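## Task

Carry the tote from the staging bench over to the work bench. The stand's post is already pinned at the correct height and has to stay pinned there; letting it down quickly can count as failure even if a robot has hold of it. Take the wooden block out of the tote and set it on the stand's top plate. The tote has to finish resting on the work bench with nothing sticking out past its edge. One or both robots may be used. At the end, open the grippers and back away. A robot that falls or is left leaning fails the task, and anything that stays in place only because a robot holds it does not count.

## Robot and tools

Robots. There are two identical Hello Robot Stretch 3 units, r1 and r2, each with one arm. A robot has a two-wheel differential base (0.33 m long, 0.34 m wide, passive omni wheel at the back), a lift carriage riding up a mast, and a telescoping arm that reaches out to the robot's right side. The base cannot move sideways, so the gripper is moved forward or back by driving. Turns pivot about the point midway between the drive wheels, 0.05 m behind the front edge; with the arm in and wrist folded the swept radius is 0.28 m, larger if the wrist is unfolded.

Frames. Each robot reports in its own base frame: origin on the floor between the drive wheels, x ahead, y to the left, z up. hand_pose is the fingertip meeting point in that frame; with all wrist joints at zero its x axis is up, y points back along the arm toward the mast, z toward the rear. The odometry frame is the base frame at scene start. Because each robot uses its own frames, their relative positions come only from images, lidar_m, wrist_depth_mm and head_depth_mm.

execute_actions. Argument actions is a list holding one action or none (empty returns state and pictures only). The action is an object keyed by "r1" and/or "r2". Under each: "base" with exactly one of translate_m (relative straight drive in metres from the base's last reported position, forward positive, -1 to 1) or rotate_rad (relative spin in radians, counter-clockwise/left positive, -3.2 to 3.2); "joints", a set of absolute joint targets by name; optional "contact_limits" with arm_m, an effort percent 1 to 100 that stops arm motion (status contact_stop) when reached, negative sense when retracting. Joint ranges: lift_m 0 to 1.1 m (arm height); arm_m 0 to 0.52 m (extension); wrist_yaw_rad -1.345 to 4.42 (0 along the arm, positive toward the front, 3.0 folded over the base); wrist_pitch_rad -1.57 to 0.451 (0 level, negative tips fingers down); wrist_roll_rad -2.911 to 2.911; gripper_m -0.089 to 0.179 (larger is wider; actual fingertip gap is smaller, by 0.007 nearly shut to 0.025 wide open, zero under 0.007); head_pan_rad -3.953 to 1.73 (0 forward, positive left, -1.57 along the arm); head_tilt_rad -1.53 to 0.419 (negative down). Optional cameras picks images: r1_head_camera, r1_nav_camera, r1_wrist_camera, r2_head_camera, r2_nav_camera, r2_wrist_camera, or all; [] gives none. Any bad key or value rejects the whole call. All commanded motions start at once; one action runs at most 15 s. Omitted joints or robots may keep pushing toward earlier targets.

Other tools. wait takes seconds (0 to 10) and returns the same report. zoom_image takes camera and region [x0, y0, x1, y1] in pixels (max 504x504) of that camera's latest full image. finished_scene takes scene (1 or 2) and is final.

Result lines. base_status and joint_status tell how each motion ended: done (for the base, wheels turned the full amount even if slipping), off_target (stopped short, possibly still pushing), contact_stop, time_out, torque_fault (after these the target is dropped). After contact_stop the arm or lift goes slack until commanded again; a slack lift can sink under load or be pushed up by closing fingers on a surface. on_its_own covers uncommanded joints; its "held at" is a target, not a position. motor_effort is percent of maximum, positive toward larger joint values, with the peak in brackets; it carries fixed bias and noise. Rest efforts outside range hint at load or contact. Positive wheel effort pushes forward. lidar_m: 12 distances in metres, 30-degree sectors, first straight ahead, counting counter-clockwise (4th left, 7th rear, 10th right), at 0.17 m height, 0.15 to 12 m, "-" none; it sees table legs not tops, ignores clear objects, sees the other robot, and its own mast and low lift can hide sectors 5, 6, 9, 10. wrist_depth_mm (45 to 1000) and head_depth_mm (280 to 4000, sideways image) are 7x7 median-depth grids from top left. base_odometry counts wheel turns only; heading runs -3.142 to 3.142; turned_by_wheels and turned_by_imu give turn since last result; base_tilt in degrees (forward, right positive) has a fixed offset up to about 4 degrees. Camera calibrations are given per camera relative to its own robot's base frame and are slightly imprecise, especially for the wrist camera.

Speed. The base goes up to 0.30 m/s and 1.9 rad/s only with lift_m under 0.30, arm_m under 0.03 and wrist_yaw_rad over 2.54; otherwise 0.10 m/s and 0.63 rad/s.

Gripping. Command gripper_m below the object's width to grasp (lower squeezes harder, but a stall guard eases force, so heavy items can slip; resend a different value to re-squeeze). Release by commanding at least 0.02 above the contact value. Neither the reading nor done proves a grasp; check images.

Cautions. Fold or unfold the wrist only with lift_m 0.32 to 0.95, wrist_pitch_rad -0.4 and roll near 0; once folded the lift may drop to 0.25. With yaw below -0.4 keep pitch at -0.5 or lower. Pushing an unyielding object with the gripper above about 0.45 m can tip the robot before contact stop, more so with a raised limit or a repeat push. Driving while holding or hooking something fixed, or snagging furniture (especially reversing), can tip it; reverse in small steps, free the gripper, and drop lift_m to about 0.2 if it stays tilted. Robots must never press together: contact is not reported, and further driving after touching presses hard. Shared carrying is risky since travel differs by up to 2.5 cm per metre. Wrist servos shut off for 10 s after sustained strain. Lower the stand's post slowly and never let it drop. Avoid drops, slams and hard hits. The scene keeps running while you think, loose objects may be nudged occasionally, and shorter robot motion time is better.

Each tool is called after "Request:" as name([rows], argument=value, ...), one row to a line, values as JSON.

## Session

Request:
execute_actions(actions=[])

Scene clock: 0.00 s.
r1.base_odometry: x=+0.000 y=+0.000 heading=+0.000 (m, m, rad; r1's odometry frame)
r1.turned_by_wheels: +0.000 (rad since the last result)
r1.turned_by_imu: +0.000 (rad since the last result)
r1.base_tilt: forward=+0.1 right=-1.4 (deg)
r1.lidar_m: 2.71 1.59 0.96 0.83 0.84 0.97 1.72 2.46 1.40 1.98 2.10 1.57
r1.head_depth_mm: 2073 3083 - - - 3433 2323 / 2069 3090 - - - 3160 2299 / 2084 3140 - - - 3387 2296 / 2086 3133 - - - 3366 2277 / 2079 3182 3948 3969 - 3337 2252 / 2109 3189 3888 3881 3832 3302 2263 / 2103 3217 3729 3798 3831 3278 2264
r1.base_status: not commanded
r1.joint_positions: lift_m=+0.596 arm_m=-0.003 wrist_yaw_rad=+3.081 wrist_pitch_rad=-0.556 wrist_roll_rad=+0.008 gripper_m=+0.037 head_pan_rad=+0.009 head_tilt_rad=-0.003
r1.joint_status: not commanded
r1.motor_effort: left_wheel=-1 right_wheel=+0 lift_m=+40 arm_m=+0 wrist_yaw_rad=+0 wrist_pitch_rad=+3 wrist_roll_rad=+0 gripper_m=+0 head_pan_rad=+0 head_tilt_rad=+2 (%)
r1.hand_pose: x=-0.0087 y=+0.0621 z=+0.5785 quat_wxyz=(+0.216, +0.688, +0.173, +0.671) (m; r1's base frame)
r1.wrist_depth_mm: 674 719 814 874 953 - - / 742 787 915 - - - - / 820 890 - - - - - / 898 977 - - - - - / 923 920 900 902 912 910 889 / 783 787 804 780 - 788 773 / 716 704 703 725 692 686 691
r2.base_odometry: x=+0.000 y=+0.000 heading=+0.000 (m, m, rad; r2's odometry frame)
r2.turned_by_wheels: +0.000 (rad since the last result)
r2.turned_by_imu: +0.000 (rad since the last result)
r2.base_tilt: forward=+0.9 right=+0.6 (deg)
r2.lidar_m: 0.76 0.65 0.65 0.74 1.25 2.92 1.85 2.36 1.47 1.58 4.53 1.37
r2.head_depth_mm: 1438 1412 1371 1347 1320 1283 1260 / 1232 1209 1171 1149 1126 1107 1087 / 1064 1046 1023 1003 988 970 952 / 939 921 906 896 885 862 854 / 838 829 816 804 792 782 773 / 764 751 739 728 723 711 705 / 693 688 677 670 660 654 644
r2.base_status: not commanded
r2.joint_positions: lift_m=+0.381 arm_m=+0.000 wrist_yaw_rad=+3.011 wrist_pitch_rad=-0.453 wrist_roll_rad=+0.002 gripper_m=+0.037 head_pan_rad=-0.003 head_tilt_rad=-0.012
r2.joint_status: not commanded
r2.motor_effort: left_wheel=+0 right_wheel=+0 lift_m=+37 arm_m=+0 wrist_yaw_rad=+0 wrist_pitch_rad=+6 wrist_roll_rad=+0 gripper_m=+1 head_pan_rad=+0 head_tilt_rad=+1 (%)
r2.hand_pose: x=+0.0073 y=+0.0727 z=+0.3858 quat_wxyz=(+0.204, +0.698, +0.114, +0.677) (m; r2's base frame)
r2.wrist_depth_mm: - - 974 799 675 594 511 / - - - 923 729 642 549 / - - - 934 802 677 580 / 822 803 820 803 794 714 621 / 714 699 - 696 689 678 649 / 606 606 - 589 570 595 581 / 539 540 - - 519 520 521
pictures: r1_head_camera (sideways: a quarter turn clockwise sets it upright), r1_nav_camera (sideways: a quarter turn counterclockwise sets it upright), r1_wrist_camera, r2_head_camera (sideways: a quarter turn clockwise sets it upright), r2_nav_camera (sideways: a quarter turn counterclockwise sets it upright), r2_wrist_camera
Images, in order (width x height): r1_head_camera 896x504, r1_nav_camera 672x504, r1_wrist_camera 644x364, r2_head_camera 896x504, r2_nav_camera 672x504, r2_wrist_camera 644x364.

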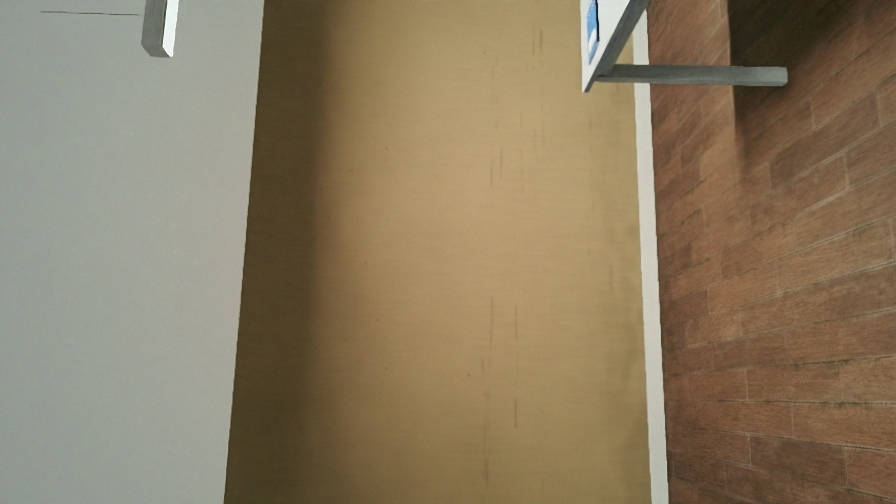

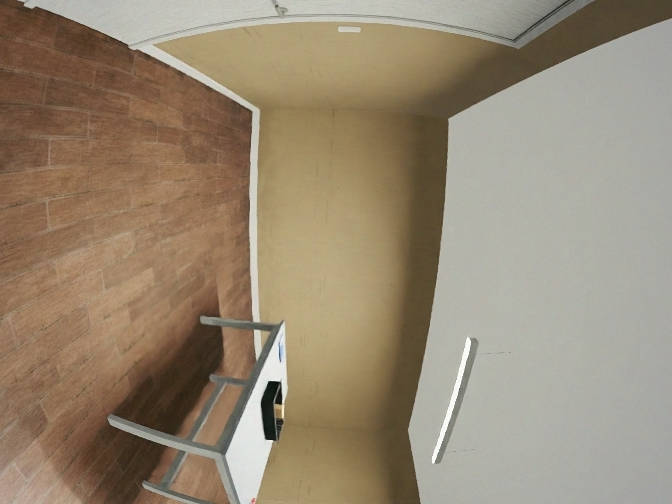

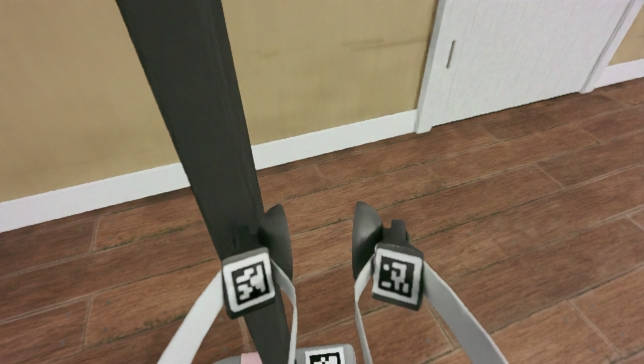

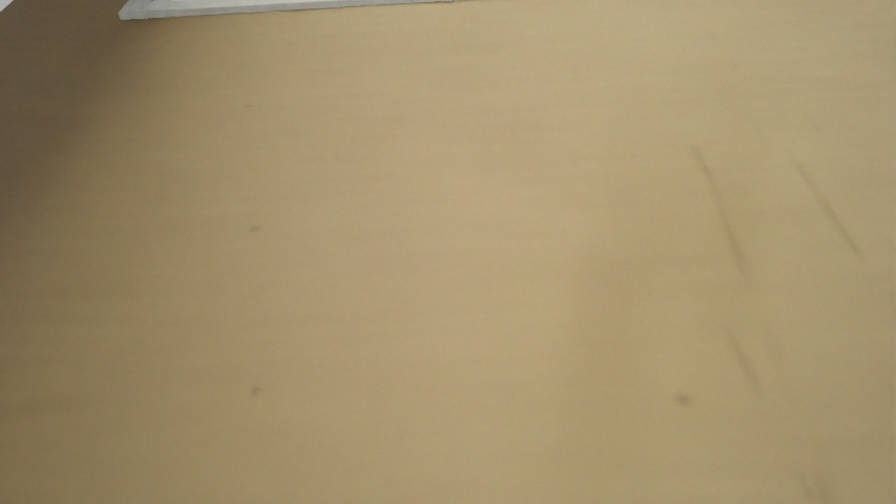

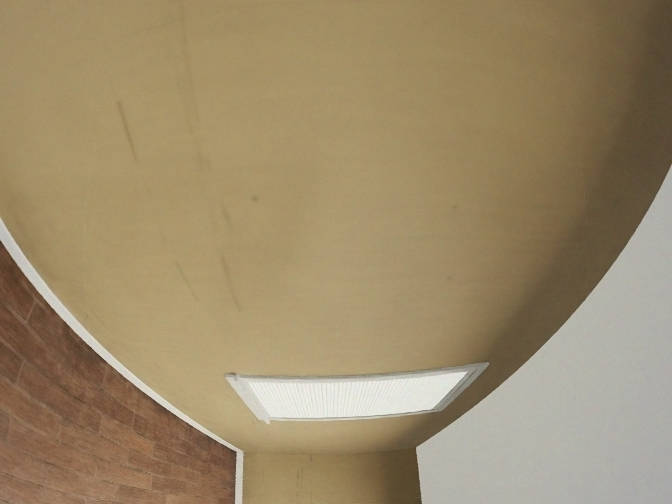

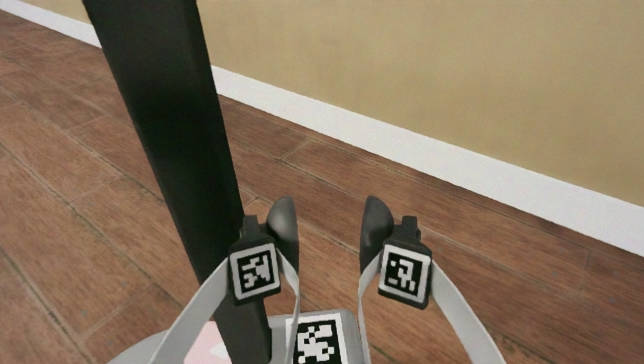

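Request:
execute_actions([
  {"r1":{"joints":{"head_pan_rad":-1.9,"head_tilt_rad":-0.4,"wrist_pitch_rad":-0.4,"lift_m":0.27}},"r2":{"joints":{"head_pan_rad":-1.9,"head_tilt_rad":-0.4,"lift_m":0.27}}},
], cameras=["r1_head_camera","r1_nav_camera","r2_head_camera","r2_nav_camera"])

Request:
execute_actions([
  {"r1":{"base":{"translate_m":1.0},"joints":{"head_pan_rad":-0.8,"head_tilt_rad":-0.6}},"r2":{"joints":{"head_pan_rad":-3.0}}},
], cameras=["r1_head_camera","r1_nav_camera","r2_head_camera","r2_nav_camera"])

Scene clock: 14.90 s.
r1.base_odometry: x=+0.000 y=+0.000 heading=+0.000 (m, m, rad; r1's odometry frame)
r1.turned_by_wheels: +0.000 (rad since the last result)
r1.turned_by_imu: -0.002 (rad since the last result)
r1.base_tilt: forward=+0.1 right=-1.4 (deg)
r1.lidar_m: 2.72 1.58 0.96 0.83 0.83 0.97 1.73 2.46 1.40 1.98 2.10 1.57
r1.head_depth_mm: - - 2382 2851 2306 1753 1435 / - - 2376 2768 2296 1758 1436 / - - - 2475 2284 1760 1429 / 3894 - - 1554 2103 1735 1433 / 3720 - - 2887 2239 1761 1426 / 3589 3784 - 3241 2282 1755 1431 / 3413 3566 3810 3255 2273 1758 1433
r1.base_status: not commanded
r1.joint_positions: lift_m=+0.270 arm_m=-0.003 wrist_yaw_rad=+3.081 wrist_pitch_rad=-0.420 wrist_roll_rad=+0.008 gripper_m=+0.037 head_pan_rad=-1.893 head_tilt_rad=-0.395
r1.joint_status: all done
r1.motor_effort: left_wheel=-1(1) right_wheel=+0(0) lift_m=+33(33) arm_m=+0(0) wrist_yaw_rad=+0(0) wrist_pitch_rad=+7(6) wrist_roll_rad=+0(0) gripper_m=+1(1) head_pan_rad=-2(29) head_tilt_rad=-2(22) (%)
r1.hand_pose: x=-0.0076 y=+0.0813 z=+0.2823 quat_wxyz=(+0.169, +0.698, +0.126, +0.684) (m; r1's base frame)
r1.wrist_depth_mm: 664 698 791 836 945 - - / 716 750 867 937 - - - / 749 815 889 896 887 882 867 / 722 703 703 700 693 677 675 / 584 577 - 570 575 564 553 / 496 505 - - - 471 471 / 433 - - - 413 411 410
r2.base_odometry: x=+0.000 y=+0.000 heading=+0.000 (m, m, rad; r2's odometry frame)
r2.turned_by_wheels: +0.000 (rad since the last result)
r2.turned_by_imu: -0.001 (rad since the last result)
r2.base_tilt: forward=+0.9 right=+0.6 (deg)
r2.lidar_m: 0.76 0.65 0.65 0.74 1.25 2.92 1.85 2.36 1.48 1.59 4.53 1.37
r2.head_depth_mm: 3382 3592 3889 3655 2442 1805 1451 / 3598 3800 - 3337 2313 1838 1462 / 3770 - - 1887 2360 1781 1460 / 3877 - - 1913 2516 1812 1482 / - - - 1944 2538 1862 1493 / - - - 2162 2538 1870 1497 / - - - 2205 2612 1892 1497
r2.base_status: not commanded
r2.joint_positions: lift_m=+0.270 arm_m=+0.000 wrist_yaw_rad=+3.011 wrist_pitch_rad=-0.454 wrist_roll_rad=+0.002 gripper_m=+0.037 head_pan_rad=-1.893 head_tilt_rad=-0.395
r2.joint_status: all done
r2.motor_effort: left_wheel=+0(0) right_wheel=+0(0) lift_m=+27(33) arm_m=+0(0) wrist_yaw_rad=+0(0) wrist_pitch_rad=+7(7) wrist_roll_rad=+0(0) gripper_m=+1(1) head_pan_rad=-5(56) head_tilt_rad=-2(23) (%)
r2.hand_pose: x=+0.0073 y=+0.0726 z=+0.2749 quat_wxyz=(+0.204, +0.698, +0.114, +0.677) (m; r2's base frame)
r2.wrist_depth_mm: - - 975 816 685 591 519 / - - - 873 735 631 543 / 799 780 766 773 734 663 576 / 650 651 630 635 628 628 605 / 555 546 - 555 557 536 530 / 486 - - - 450 458 461 / - - - - 406 402 407
pictures: r1_head_camera (sideways: a quarter turn clockwise sets it upright), r1_nav_camera (sideways: a quarter turn counterclockwise sets it upright), r2_head_camera (sideways: a quarter turn clockwise sets it upright), r2_nav_camera (sideways: a quarter turn counterclockwise sets it upright)
camera_calibration (this result's frames):
r1_head_camera: T_world_to_cam=[[0.107833, 0.390044, -0.91446, 1.2096], [0.957647, -0.287777, -0.00982002, 0.0119835], [-0.266991, -0.874671, -0.404556, 0.489185], [0, 0, 0, 1]] pos_world=[-0.011302, -0.040471, 1.30415]
r1_nav_camera: T_world_to_cam=[[-0.0801145, -0.404524, 0.911012, -1.14936], [-0.955982, 0.290002, 0.0447026, -0.00408672], [-0.282278, -0.867329, -0.40995, 0.491146], [0, 0, 0, 1]] pos_world=[0.0426525, -0.0377729, 1.24861]
r2_head_camera: T_world_to_cam=[[0.152228, 0.317433, -0.935982, 1.23915], [0.946913, -0.318167, 0.0461016, -0.0628484], [-0.283164, -0.893312, -0.349015, 0.413127], [0, 0, 0, 1]] pos_world=[-0.0121387, -0.044292, 1.30691]
r2_nav_camera: T_world_to_cam=[[-0.116474, -0.328331, 0.937354, -1.17815], [-0.943486, 0.331412, -0.00115137, 0.063621], [-0.310272, -0.884514, -0.348376, 0.409784], [0, 0, 0, 1]] pos_world=[0.0499459, -0.0454473, 1.24717]
Images, in order (width x height): r1_head_camera 896x504, r1_nav_camera 672x504, r2_head_camera 896x504, r2_nav_camera 672x504.

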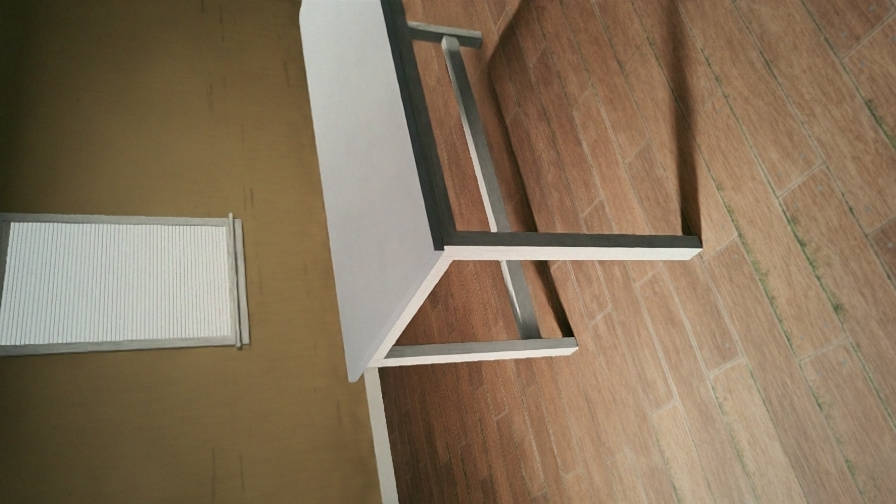

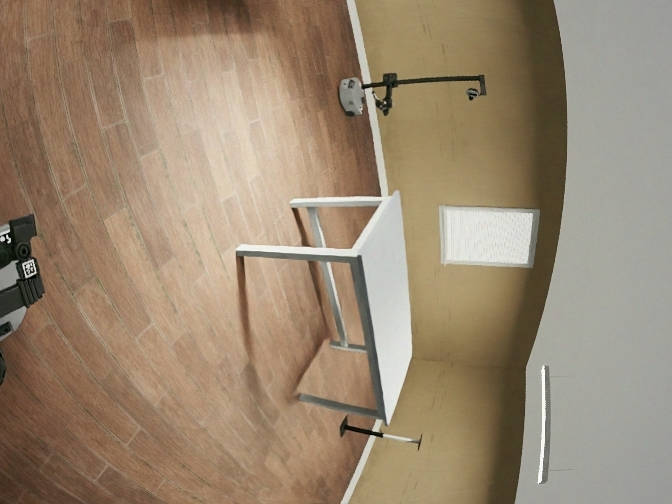

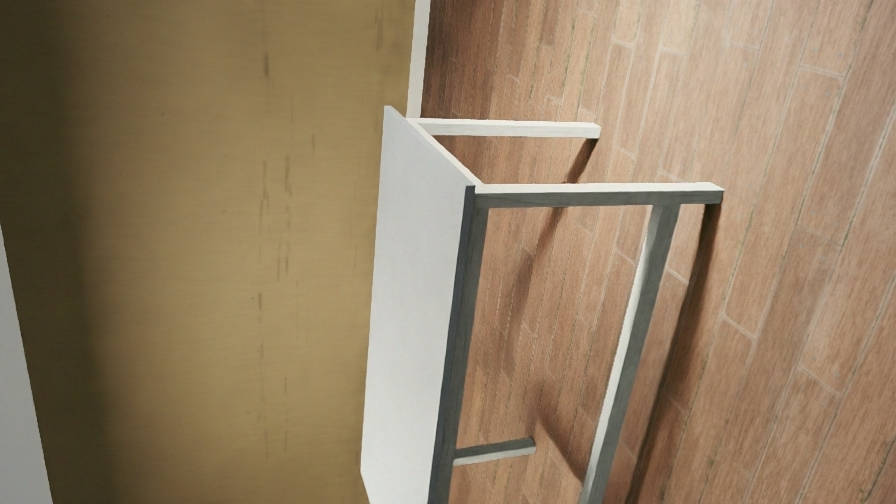

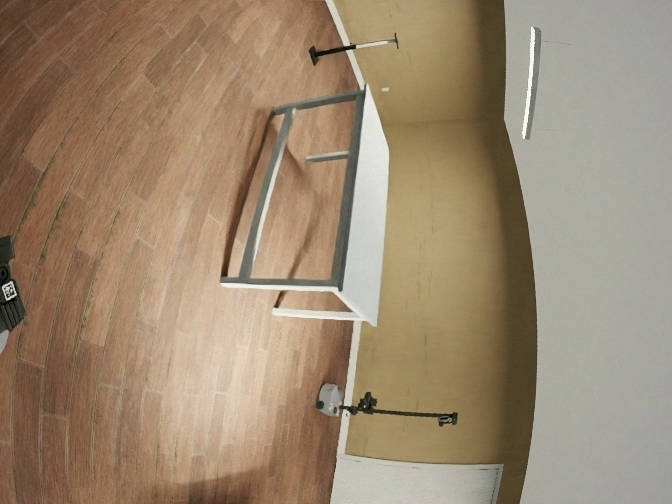

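Scene clock: 19.93 s.
r1.base_odometry: x=+1.000 y=+0.000 heading=+0.000 (m, m, rad; r1's odometry frame)
r1.turned_by_wheels: +0.000 (rad since the last result)
r1.turned_by_imu: +0.003 (rad since the last result)
r1.base_tilt: forward=+0.2 right=-1.4 (deg)
r1.lidar_m: 3.04 2.07 1.19 1.05 1.05 1.26 2.24 1.94 2.32 3.20 0.96 1.77
r1.head_depth_mm: 3193 3434 1266 1838 1783 1439 1261 / 3374 3612 1264 2022 1778 1470 1255 / 3527 3696 1262 2101 1780 1474 1258 / 3768 3943 1267 2173 1772 1473 1257 / - 1980 1336 2255 1775 1476 1260 / 3841 1977 1499 2243 1783 1472 1261 / 3442 3574 2664 2259 1780 1476 1257
r1.base_status: done
r1.joint_positions: lift_m=+0.270 arm_m=-0.003 wrist_yaw_rad=+3.081 wrist_pitch_rad=-0.420 wrist_roll_rad=+0.008 gripper_m=+0.037 head_pan_rad=-0.807 head_tilt_rad=-0.593
r1.joint_status: all done
r1.motor_effort: left_wheel=-1(9) right_wheel=+0(7) lift_m=+33(33) arm_m=+0(0) wrist_yaw_rad=+0(0) wrist_pitch_rad=+6(6) wrist_roll_rad=+0(0) gripper_m=+0(0) head_pan_rad=+3(31) head_tilt_rad=-2(16) (%)
r1.hand_pose: x=-0.0076 y=+0.0813 z=+0.2824 quat_wxyz=(+0.169, +0.698, +0.126, +0.684) (m; r1's base frame)
r1.wrist_depth_mm: 847 883 991 - - - - / 915 936 - - - - - / 928 938 920 908 896 893 864 / 728 712 701 703 681 680 682 / 583 583 - 571 576 558 551 / 494 504 - - - 471 467 / 438 - - - 412 411 405
r2.base_odometry: x=+0.000 y=+0.000 heading=+0.000 (m, m, rad; r2's odometry frame)
r2.turned_by_wheels: +0.000 (rad since the last result)
r2.turned_by_imu: -0.001 (rad since the last result)
r2.base_tilt: forward=+1.0 right=+0.6 (deg)
r2.lidar_m: 0.76 0.65 0.65 0.74 1.25 2.92 1.84 2.36 1.48 1.59 4.53 1.38
r2.head_depth_mm: - - - 3702 2454 1821 1449 / - - - 3316 2357 1834 1450 / - - - 3049 2243 1837 1463 / - - - 3345 2509 1862 1480 / - - - 3533 2515 1878 1481 / 3939 - - 3963 2546 1872 1491 / 3728 3815 - 3274 2577 1903 1501
r2.base_status: not commanded
r2.joint_positions: lift_m=+0.270 arm_m=+0.000 wrist_yaw_rad=+3.011 wrist_pitch_rad=-0.454 wrist_roll_rad=+0.002 gripper_m=+0.037 head_pan_rad=-2.993 head_tilt_rad=-0.395
r2.joint_status: all done
r2.motor_effort: left_wheel=+0(0) right_wheel=+0(0) lift_m=+26(27) arm_m=+0(0) wrist_yaw_rad=+0(0) wrist_pitch_rad=+7(7) wrist_roll_rad=+0(0) gripper_m=+0(0) head_pan_rad=-5(56) head_tilt_rad=-2(2) (%)
r2.hand_pose: x=+0.0073 y=+0.0726 z=+0.2749 quat_wxyz=(+0.204, +0.698, +0.114, +0.677) (m; r2's base frame)
r2.wrist_depth_mm: - - - 811 679 589 518 / - - - 880 734 632 552 / 775 790 778 779 752 666 582 / 659 643 637 626 632 625 591 / 551 543 - 552 548 527 536 / 483 - - - 450 462 459 / - - - - 410 409 407
pictures: r1_head_camera (sideways: a quarter turn clockwise sets it upright), r1_nav_camera (sideways: a quarter turn counterclockwise sets it upright), r2_head_camera (sideways: a quarter turn clockwise sets it upright), r2_nav_camera (sideways: a quarter turn counterclockwise sets it upright)
camera_calibration (this result's frames):
r1_head_camera: T_world_to_cam=[[-0.413697, 0.401459, -0.81712, 1.08583], [0.700171, 0.713965, -0.00370954, 0.00559718], [0.581906, -0.573659, -0.576455, 0.707673], [0, 0, 0, 1]] pos_world=[0.0334851, -0.0339482, 1.29521]
r1_nav_camera: T_world_to_cam=[[0.438894, -0.38313, 0.812763, -1.02439], [-0.696582, -0.716447, 0.0384295, 0.00250851], [0.567578, -0.583023, -0.581326, 0.708945], [0, 0, 0, 1]] pos_world=[0.0489662, 0.022653, 1.24462]
r2_head_camera: T_world_to_cam=[[0.352061, 0.00833654, -0.93594, 1.23788], [0.145959, -0.988216, 0.0461013, -0.0579622], [-0.924526, -0.152839, -0.349129, 0.417188], [0, 0, 0, 1]] pos_world=[-0.0416469, -0.00383626, 1.3069]
r2_nav_camera: T_world_to_cam=[[-0.345556, -0.0451438, 0.937312, -1.1767], [-0.132605, 0.991168, -0.00114945, 0.0586721], [-0.928982, -0.12469, -0.34849, 0.413707], [0, 0, 0, 1]] pos_world=[-0.014508, -0.0596895, 1.24717]
Images, in order (width x height): r1_head_camera 896x504, r1_nav_camera 672x504, r2_head_camera 896x504, r2_nav_camera 672x504.

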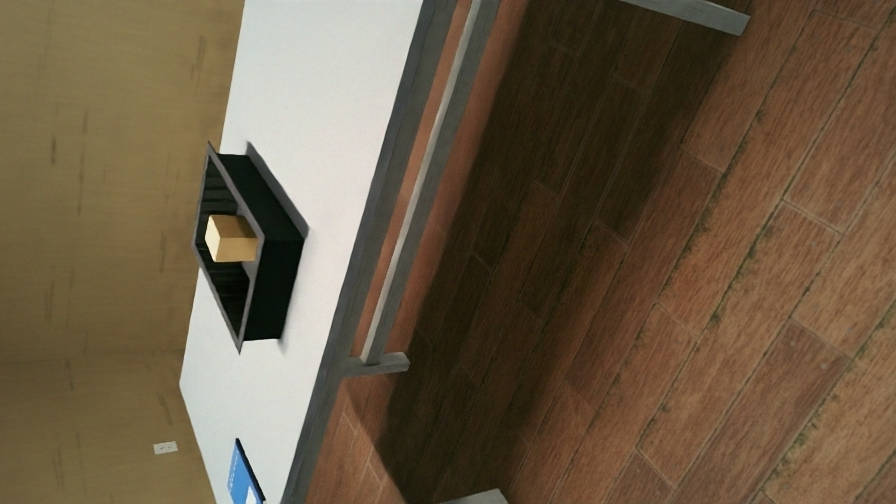

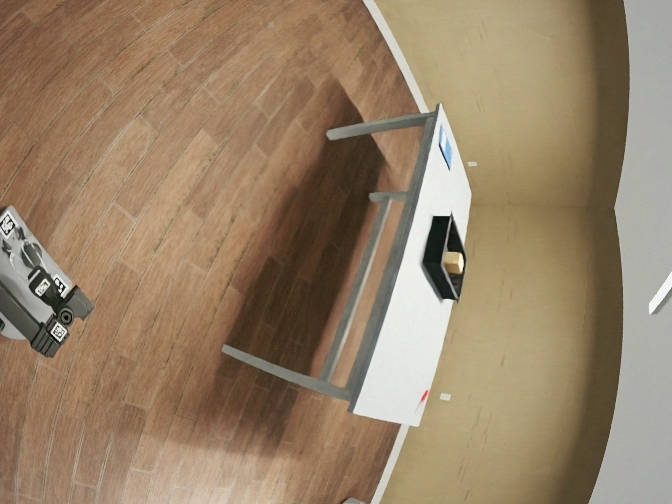

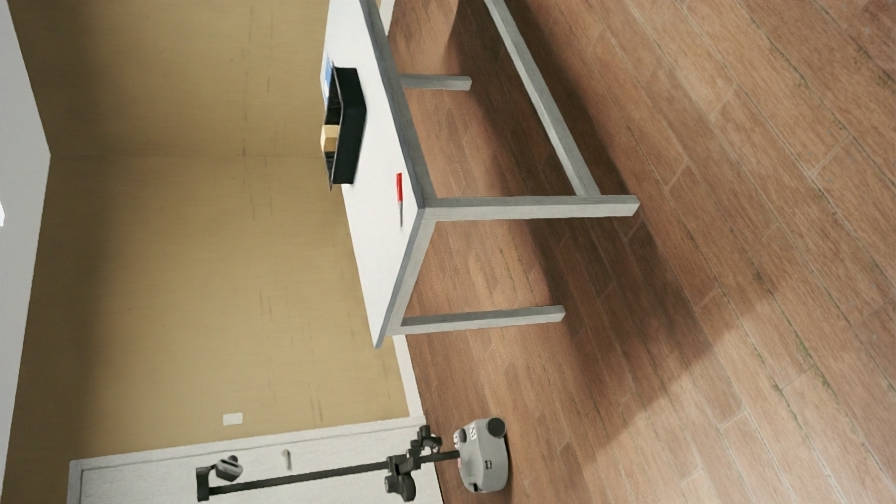

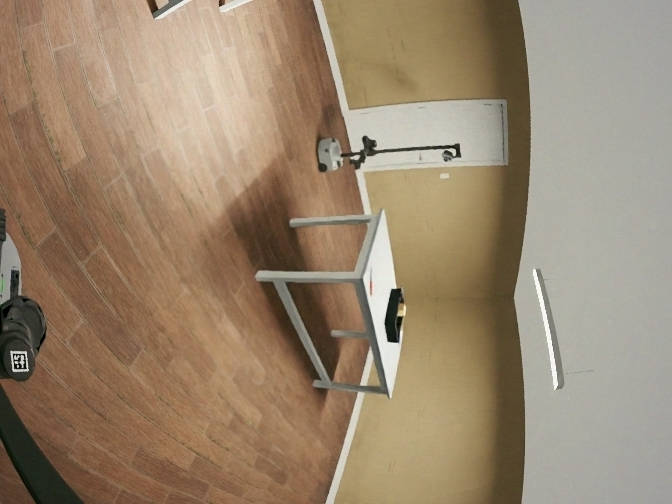

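Request:
execute_actions([
  {"r1":{"base":{"rotate_rad":-0.436}},"r2":{"base":{"rotate_rad":-0.245}}},
], cameras=[])

Request:
execute_actions([
  {"r1":{"base":{"translate_m":1.0}},"r2":{"base":{"translate_m":-1.0}}},
], cameras=[])

Request:
execute_actions([
  {"r1":{"base":{"rotate_rad":0.658},"joints":{"lift_m":0.93,"head_pan_rad":-1.57,"head_tilt_rad":-0.7}},"r2":{"base":{"translate_m":-1.0},"joints":{"head_pan_rad":-2.1,"head_tilt_rad":-0.7,"wrist_pitch_rad":-0.4}}},
], cameras=["r1_head_camera","r2_head_camera","r2_nav_camera"])

Scene clock: 51.97 s.
r1.base_odometry: x=+1.000 y=+0.000 heading=-0.436 (m, m, rad; r1's odometry frame)
r1.turned_by_wheels: -0.436 (rad since the last result)
r1.turned_by_imu: -0.425 (rad since the last result)
r1.base_tilt: forward=+0.1 right=-1.3 (deg)
r1.lidar_m: 1.76 3.05 1.81 1.15 1.05 1.06 1.34 2.70 1.94 2.32 0.96 1.62
r1.head_depth_mm: 3105 3413 3056 2233 1772 1471 1258 / 3126 3463 3061 2242 1776 1472 1256 / 3180 3476 1499 2096 1725 1468 1255 / 3193 3491 1264 1174 1729 1450 1257 / 3262 3540 1261 2017 1786 1477 1258 / 3281 3554 1267 2026 1777 1477 1257 / 3324 3597 1266 2025 1784 1472 1260
r1.base_status: done
r1.joint_positions: lift_m=+0.270 arm_m=-0.003 wrist_yaw_rad=+3.081 wrist_pitch_rad=-0.420 wrist_roll_rad=+0.008 gripper_m=+0.037 head_pan_rad=-0.807 head_tilt_rad=-0.593
r1.joint_status: not commanded
r1.motor_effort: left_wheel=+2(11) right_wheel=-2(8) lift_m=+33(33) arm_m=+0(0) wrist_yaw_rad=-1(0) wrist_pitch_rad=+6(6) wrist_roll_rad=+0(0) gripper_m=+1(0) head_pan_rad=+3(3) head_tilt_rad=-1(3) (%)
r1.hand_pose: x=-0.0076 y=+0.0813 z=+0.2824 quat_wxyz=(+0.169, +0.698, +0.126, +0.684) (m; r1's base frame)
r1.wrist_depth_mm: 803 867 - - - - - / 842 934 - - - - - / 866 908 896 900 890 882 871 / 730 713 707 704 688 681 680 / 594 578 - 573 577 555 555 / 493 504 - - - 476 468 / 437 - - - 415 407 406
r2.base_odometry: x=+0.000 y=+0.000 heading=-0.245 (m, m, rad; r2's odometry frame)
r2.turned_by_wheels: -0.245 (rad since the last result)
r2.turned_by_imu: -0.246 (rad since the last result)
r2.base_tilt: forward=+1.0 right=+0.6 (deg)
r2.lidar_m: 0.93 0.68 0.65 0.67 0.91 2.46 1.99 1.84 2.10 1.48 1.96 2.64
r2.head_depth_mm: 3752 - - 3765 2425 1826 1447 / - - - 3448 2473 1830 1454 / - - - 3753 2470 1865 1469 / - - - 3499 2402 1864 1466 / - - - 3139 2259 1872 1479 / - - - 2169 2456 1866 1479 / - - - 3183 2418 1889 1500
r2.base_status: done
r2.joint_positions: lift_m=+0.270 arm_m=+0.000 wrist_yaw_rad=+3.011 wrist_pitch_rad=-0.454 wrist_roll_rad=+0.002 gripper_m=+0.037 head_pan_rad=-2.993 head_tilt_rad=-0.395
r2.joint_status: not commanded
r2.motor_effort: left_wheel=+2(12) right_wheel=-2(9) lift_m=+26(26) arm_m=+0(0) wrist_yaw_rad=+0(0) wrist_pitch_rad=+7(7) wrist_roll_rad=+0(0) gripper_m=+1(1) head_pan_rad=-3(4) head_tilt_rad=-2(2) (%)
r2.hand_pose: x=+0.0073 y=+0.0726 z=+0.2749 quat_wxyz=(+0.204, +0.698, +0.114, +0.677) (m; r2's base frame)
r2.wrist_depth_mm: - - 792 714 634 596 537 / - - 854 774 691 623 579 / 805 770 778 756 731 682 610 / 658 642 637 635 628 617 612 / 555 543 - 544 543 529 533 / 482 - - - 452 466 459 / - - - - 414 404 404
pictures: none
No camera images: the call's "cameras" was empty. Leave "cameras" out to get every camera's image.

Scene clock: 56.90 s.
r1.base_odometry: x=+1.907 y=-0.422 heading=-0.436 (m, m, rad; r1's odometry frame)
r1.turned_by_wheels: +0.000 (rad since the last result)
r1.turned_by_imu: +0.004 (rad since the last result)
r1.base_tilt: forward=+0.1 right=-1.4 (deg)
r1.lidar_m: 0.77 2.28 2.30 1.84 1.69 1.67 2.11 3.89 0.77 1.08 0.99 1.00
r1.head_depth_mm: 2590 2848 3001 893 670 604 527 / 2597 2875 3040 855 728 606 539 / 2639 2901 3071 888 653 606 551 / 2659 2968 3059 875 666 605 551 / 2692 2958 3065 926 672 605 1180 / 2726 3028 3070 928 734 605 1183 / 2788 3061 3108 930 733 606 1203
r1.base_status: done
r1.joint_positions: lift_m=+0.270 arm_m=-0.003 wrist_yaw_rad=+3.081 wrist_pitch_rad=-0.420 wrist_roll_rad=+0.008 gripper_m=+0.037 head_pan_rad=-0.807 head_tilt_rad=-0.593
r1.joint_status: not commanded
r1.motor_effort: left_wheel=+1(12) right_wheel=-2(5) lift_m=+33(32) arm_m=+0(0) wrist_yaw_rad=+0(0) wrist_pitch_rad=+7(6) wrist_roll_rad=+0(0) gripper_m=+0(0) head_pan_rad=+2(3) head_tilt_rad=-2(2) (%)
r1.hand_pose: x=-0.0076 y=+0.0813 z=+0.2824 quat_wxyz=(+0.169, +0.698, +0.126, +0.684) (m; r1's base frame)
r1.wrist_depth_mm: - - - - - - - / - - - - - - - / 968 953 920 904 894 879 864 / 718 708 697 702 683 687 665 / 579 579 - 580 580 558 555 / 495 505 - - - 475 468 / 436 - - - 412 409 409
r2.base_odometry: x=-0.970 y=+0.242 heading=-0.245 (m, m, rad; r2's odometry frame)
r2.turned_by_wheels: +0.000 (rad since the last result)
r2.turned_by_imu: -0.005 (rad since the last result)
r2.base_tilt: forward=+1.0 right=+0.7 (deg)
r2.lidar_m: 1.64 1.19 1.14 1.18 1.60 3.34 1.30 0.95 1.57 2.08 1.66 4.22
r2.head_depth_mm: 2984 3139 3280 3382 2440 1829 1451 / 3207 3299 3509 3222 2215 1820 1448 / 3389 3539 3835 2049 2465 1851 1484 / 3651 3919 - 1737 2492 1724 1471 / 3927 - - 1506 2311 1881 1456 / - - - 1536 1257 1889 1399 / 3738 3940 - 1639 1134 1892 1496
r2.base_status: done
r2.joint_positions: lift_m=+0.270 arm_m=+0.000 wrist_yaw_rad=+3.011 wrist_pitch_rad=-0.454 wrist_roll_rad=+0.002 gripper_m=+0.037 head_pan_rad=-2.993 head_tilt_rad=-0.396
r2.joint_status: not commanded
r2.motor_effort: left_wheel=+2(10) right_wheel=-2(10) lift_m=+26(27) arm_m=+0(0) wrist_yaw_rad=+0(0) wrist_pitch_rad=+7(7) wrist_roll_rad=+0(0) gripper_m=+1(1) head_pan_rad=-4(3) head_tilt_rad=-1(1) (%)
r2.hand_pose: x=+0.0073 y=+0.0726 z=+0.2749 quat_wxyz=(+0.204, +0.698, +0.114, +0.677) (m; r2's base frame)
r2.wrist_depth_mm: - - - - - - 900 / - - - - - 997 942 / 779 781 782 783 773 763 773 / 639 648 642 637 640 646 629 / 548 542 - 559 552 540 530 / 490 - - - 445 465 460 / - - - - 408 411 409
pictures: none
No camera images: the call's "cameras" was empty. Leave "cameras" out to get every camera's image.

Scene clock: 63.73 s.
r1.base_odometry: x=+1.907 y=-0.422 heading=+0.222 (m, m, rad; r1's odometry frame)
r1.turned_by_wheels: +0.658 (rad since the last result)
r1.turned_by_imu: +0.638 (rad since the last result)
r1.base_tilt: forward=+0.1 right=-1.3 (deg)
r1.lidar_m: 2.27 2.36 1.76 1.67 1.72 2.36 2.49 0.77 1.04 0.99 1.03 0.77
r1.head_depth_mm: 2673 2976 1032 807 - - 1179 / 2686 2990 1028 756 665 - - / 2658 2874 932 759 661 - - / 2687 3016 951 757 664 - 1162 / 2698 3022 938 785 665 - 1158 / 2705 3008 1041 789 667 578 1182 / 2693 3017 1042 813 667 579 1206
r1.base_status: done
r1.joint_positions: lift_m=+0.930 arm_m=-0.003 wrist_yaw_rad=+3.081 wrist_pitch_rad=-0.420 wrist_roll_rad=+0.008 gripper_m=+0.037 head_pan_rad=-1.563 head_tilt_rad=-0.692
r1.joint_status: all done
r1.motor_effort: left_wheel=-3(11) right_wheel=+3(10) lift_m=+47(50) arm_m=+0(0) wrist_yaw_rad=+0(0) wrist_pitch_rad=+6(6) wrist_roll_rad=+0(0) gripper_m=+0(1) head_pan_rad=-2(28) head_tilt_rad=-4(14) (%)
r1.hand_pose: x=-0.0076 y=+0.0814 z=+0.9421 quat_wxyz=(+0.169, +0.698, +0.126, +0.684) (m; r1's base frame)
r1.wrist_depth_mm: - - - - - - - / - - - - - - - / - - - - - - - / - - - - - - - / - - - - - - - / - - - - - - - / - - - - - - -
r2.base_odometry: x=-1.940 y=+0.485 heading=-0.245 (m, m, rad; r2's odometry frame)
r2.turned_by_wheels: +0.000 (rad since the last result)
r2.turned_by_imu: -0.005 (rad since the last result)
r2.base_tilt: forward=+0.9 right=+0.6 (deg)
r2.lidar_m: 2.35 1.70 1.63 1.69 2.27 2.47 0.59 0.43 0.41 0.42 0.57 2.31
r2.head_depth_mm: 2683 3010 1158 833 694 620 1203 / 2721 2979 1021 864 696 623 1205 / 2578 2938 1025 824 700 627 1213 / 1272 2985 1594 885 702 614 1214 / 2628 2901 2912 897 707 617 1219 / 2647 2874 2908 900 711 618 1222 / 2591 2896 2986 906 716 622 1230
r2.base_status: done
r2.joint_positions: lift_m=+0.270 arm_m=+0.000 wrist_yaw_rad=+3.011 wrist_pitch_rad=-0.420 wrist_roll_rad=+0.002 gripper_m=+0.037 head_pan_rad=-2.107 head_tilt_rad=-0.692
r2.joint_status: all done
r2.motor_effort: left_wheel=+3(9) right_wheel=-2(9) lift_m=+26(26) arm_m=+0(0) wrist_yaw_rad=+0(0) wrist_pitch_rad=+8(9) wrist_roll_rad=+0(0) gripper_m=+0(0) head_pan_rad=+5(56) head_tilt_rad=-5(22) (%)
r2.hand_pose: x=+0.0079 y=+0.0771 z=+0.2826 quat_wxyz=(+0.192, +0.700, +0.102, +0.680) (m; r2's base frame)
r2.wrist_depth_mm: - - - - - - - / - - - - - - - / 867 834 847 833 838 826 806 / 696 691 670 669 671 667 654 / 567 565 - 563 581 551 553 / 488 513 - - 464 470 473 / - - - - 421 421 416
pictures: r1_head_camera (sideways: a quarter turn clockwise sets it upright), r2_head_camera (sideways: a quarter turn clockwise sets it upright), r2_nav_camera (sideways: a quarter turn counterclockwise sets it upright)
camera_calibration (this result's frames):
r1_head_camera: T_world_to_cam=[[-0.0263269, 0.653602, -0.75638, 1.00429], [0.999217, 0.0395609, -0.000593816, -0.000283614], [0.029535, -0.755804, -0.654132, 0.81209], [0, 0, 0, 1]] pos_world=[0.00273805, -0.042612, 1.29084]
r2_head_camera: T_world_to_cam=[[0.34821, 0.499786, -0.793073, 1.05157], [0.85075, -0.52377, 0.0434599, -0.0588053], [-0.393667, -0.68984, -0.607575, 0.750231], [0, 0, 0, 1]] pos_world=[-0.020796, -0.0388191, 1.29235]
r2_nav_camera: T_world_to_cam=[[-0.315819, -0.518419, 0.79467, -0.990837], [-0.851599, 0.524181, 0.00351683, 0.0569834], [-0.418374, -0.67563, -0.607032, 0.746999], [0, 0, 0, 1]] pos_world=[0.0481273, -0.0388442, 1.24064]
Images, in order (width x height): r1_head_camera 896x504, r2_head_camera 896x504, r2_nav_camera 672x504.

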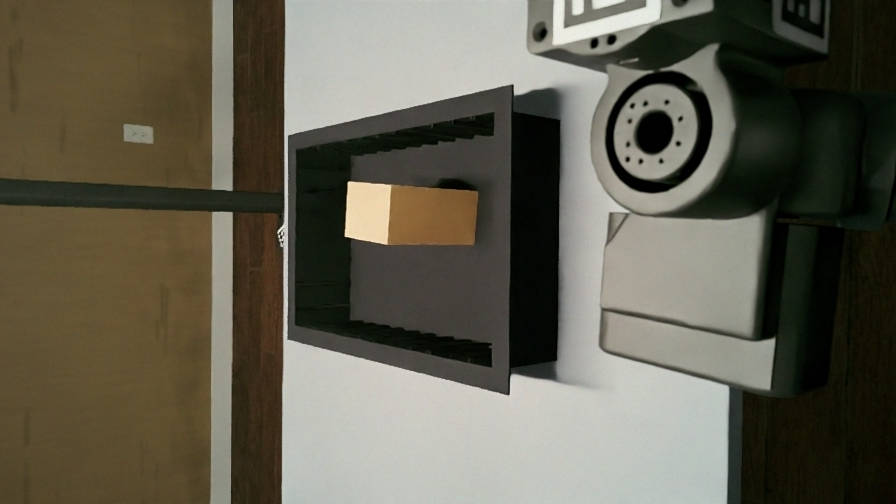

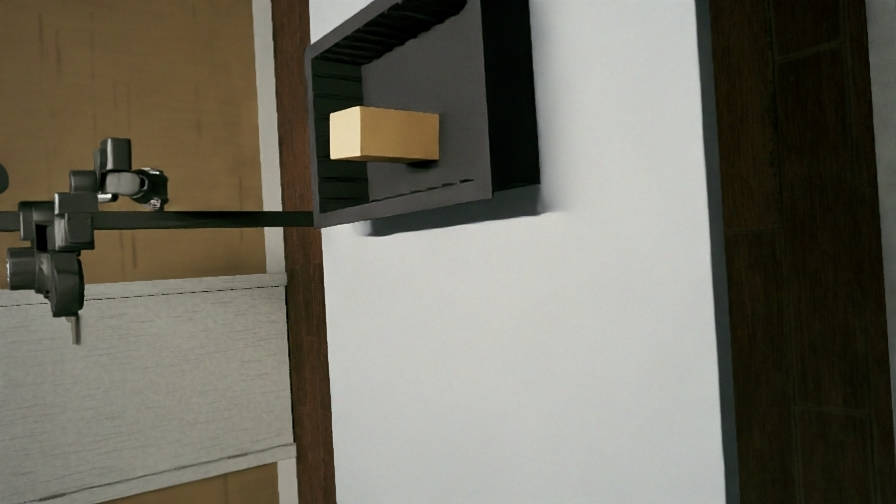

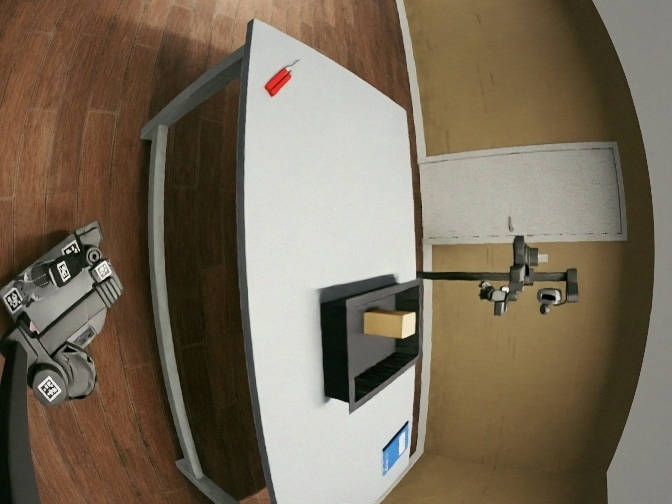

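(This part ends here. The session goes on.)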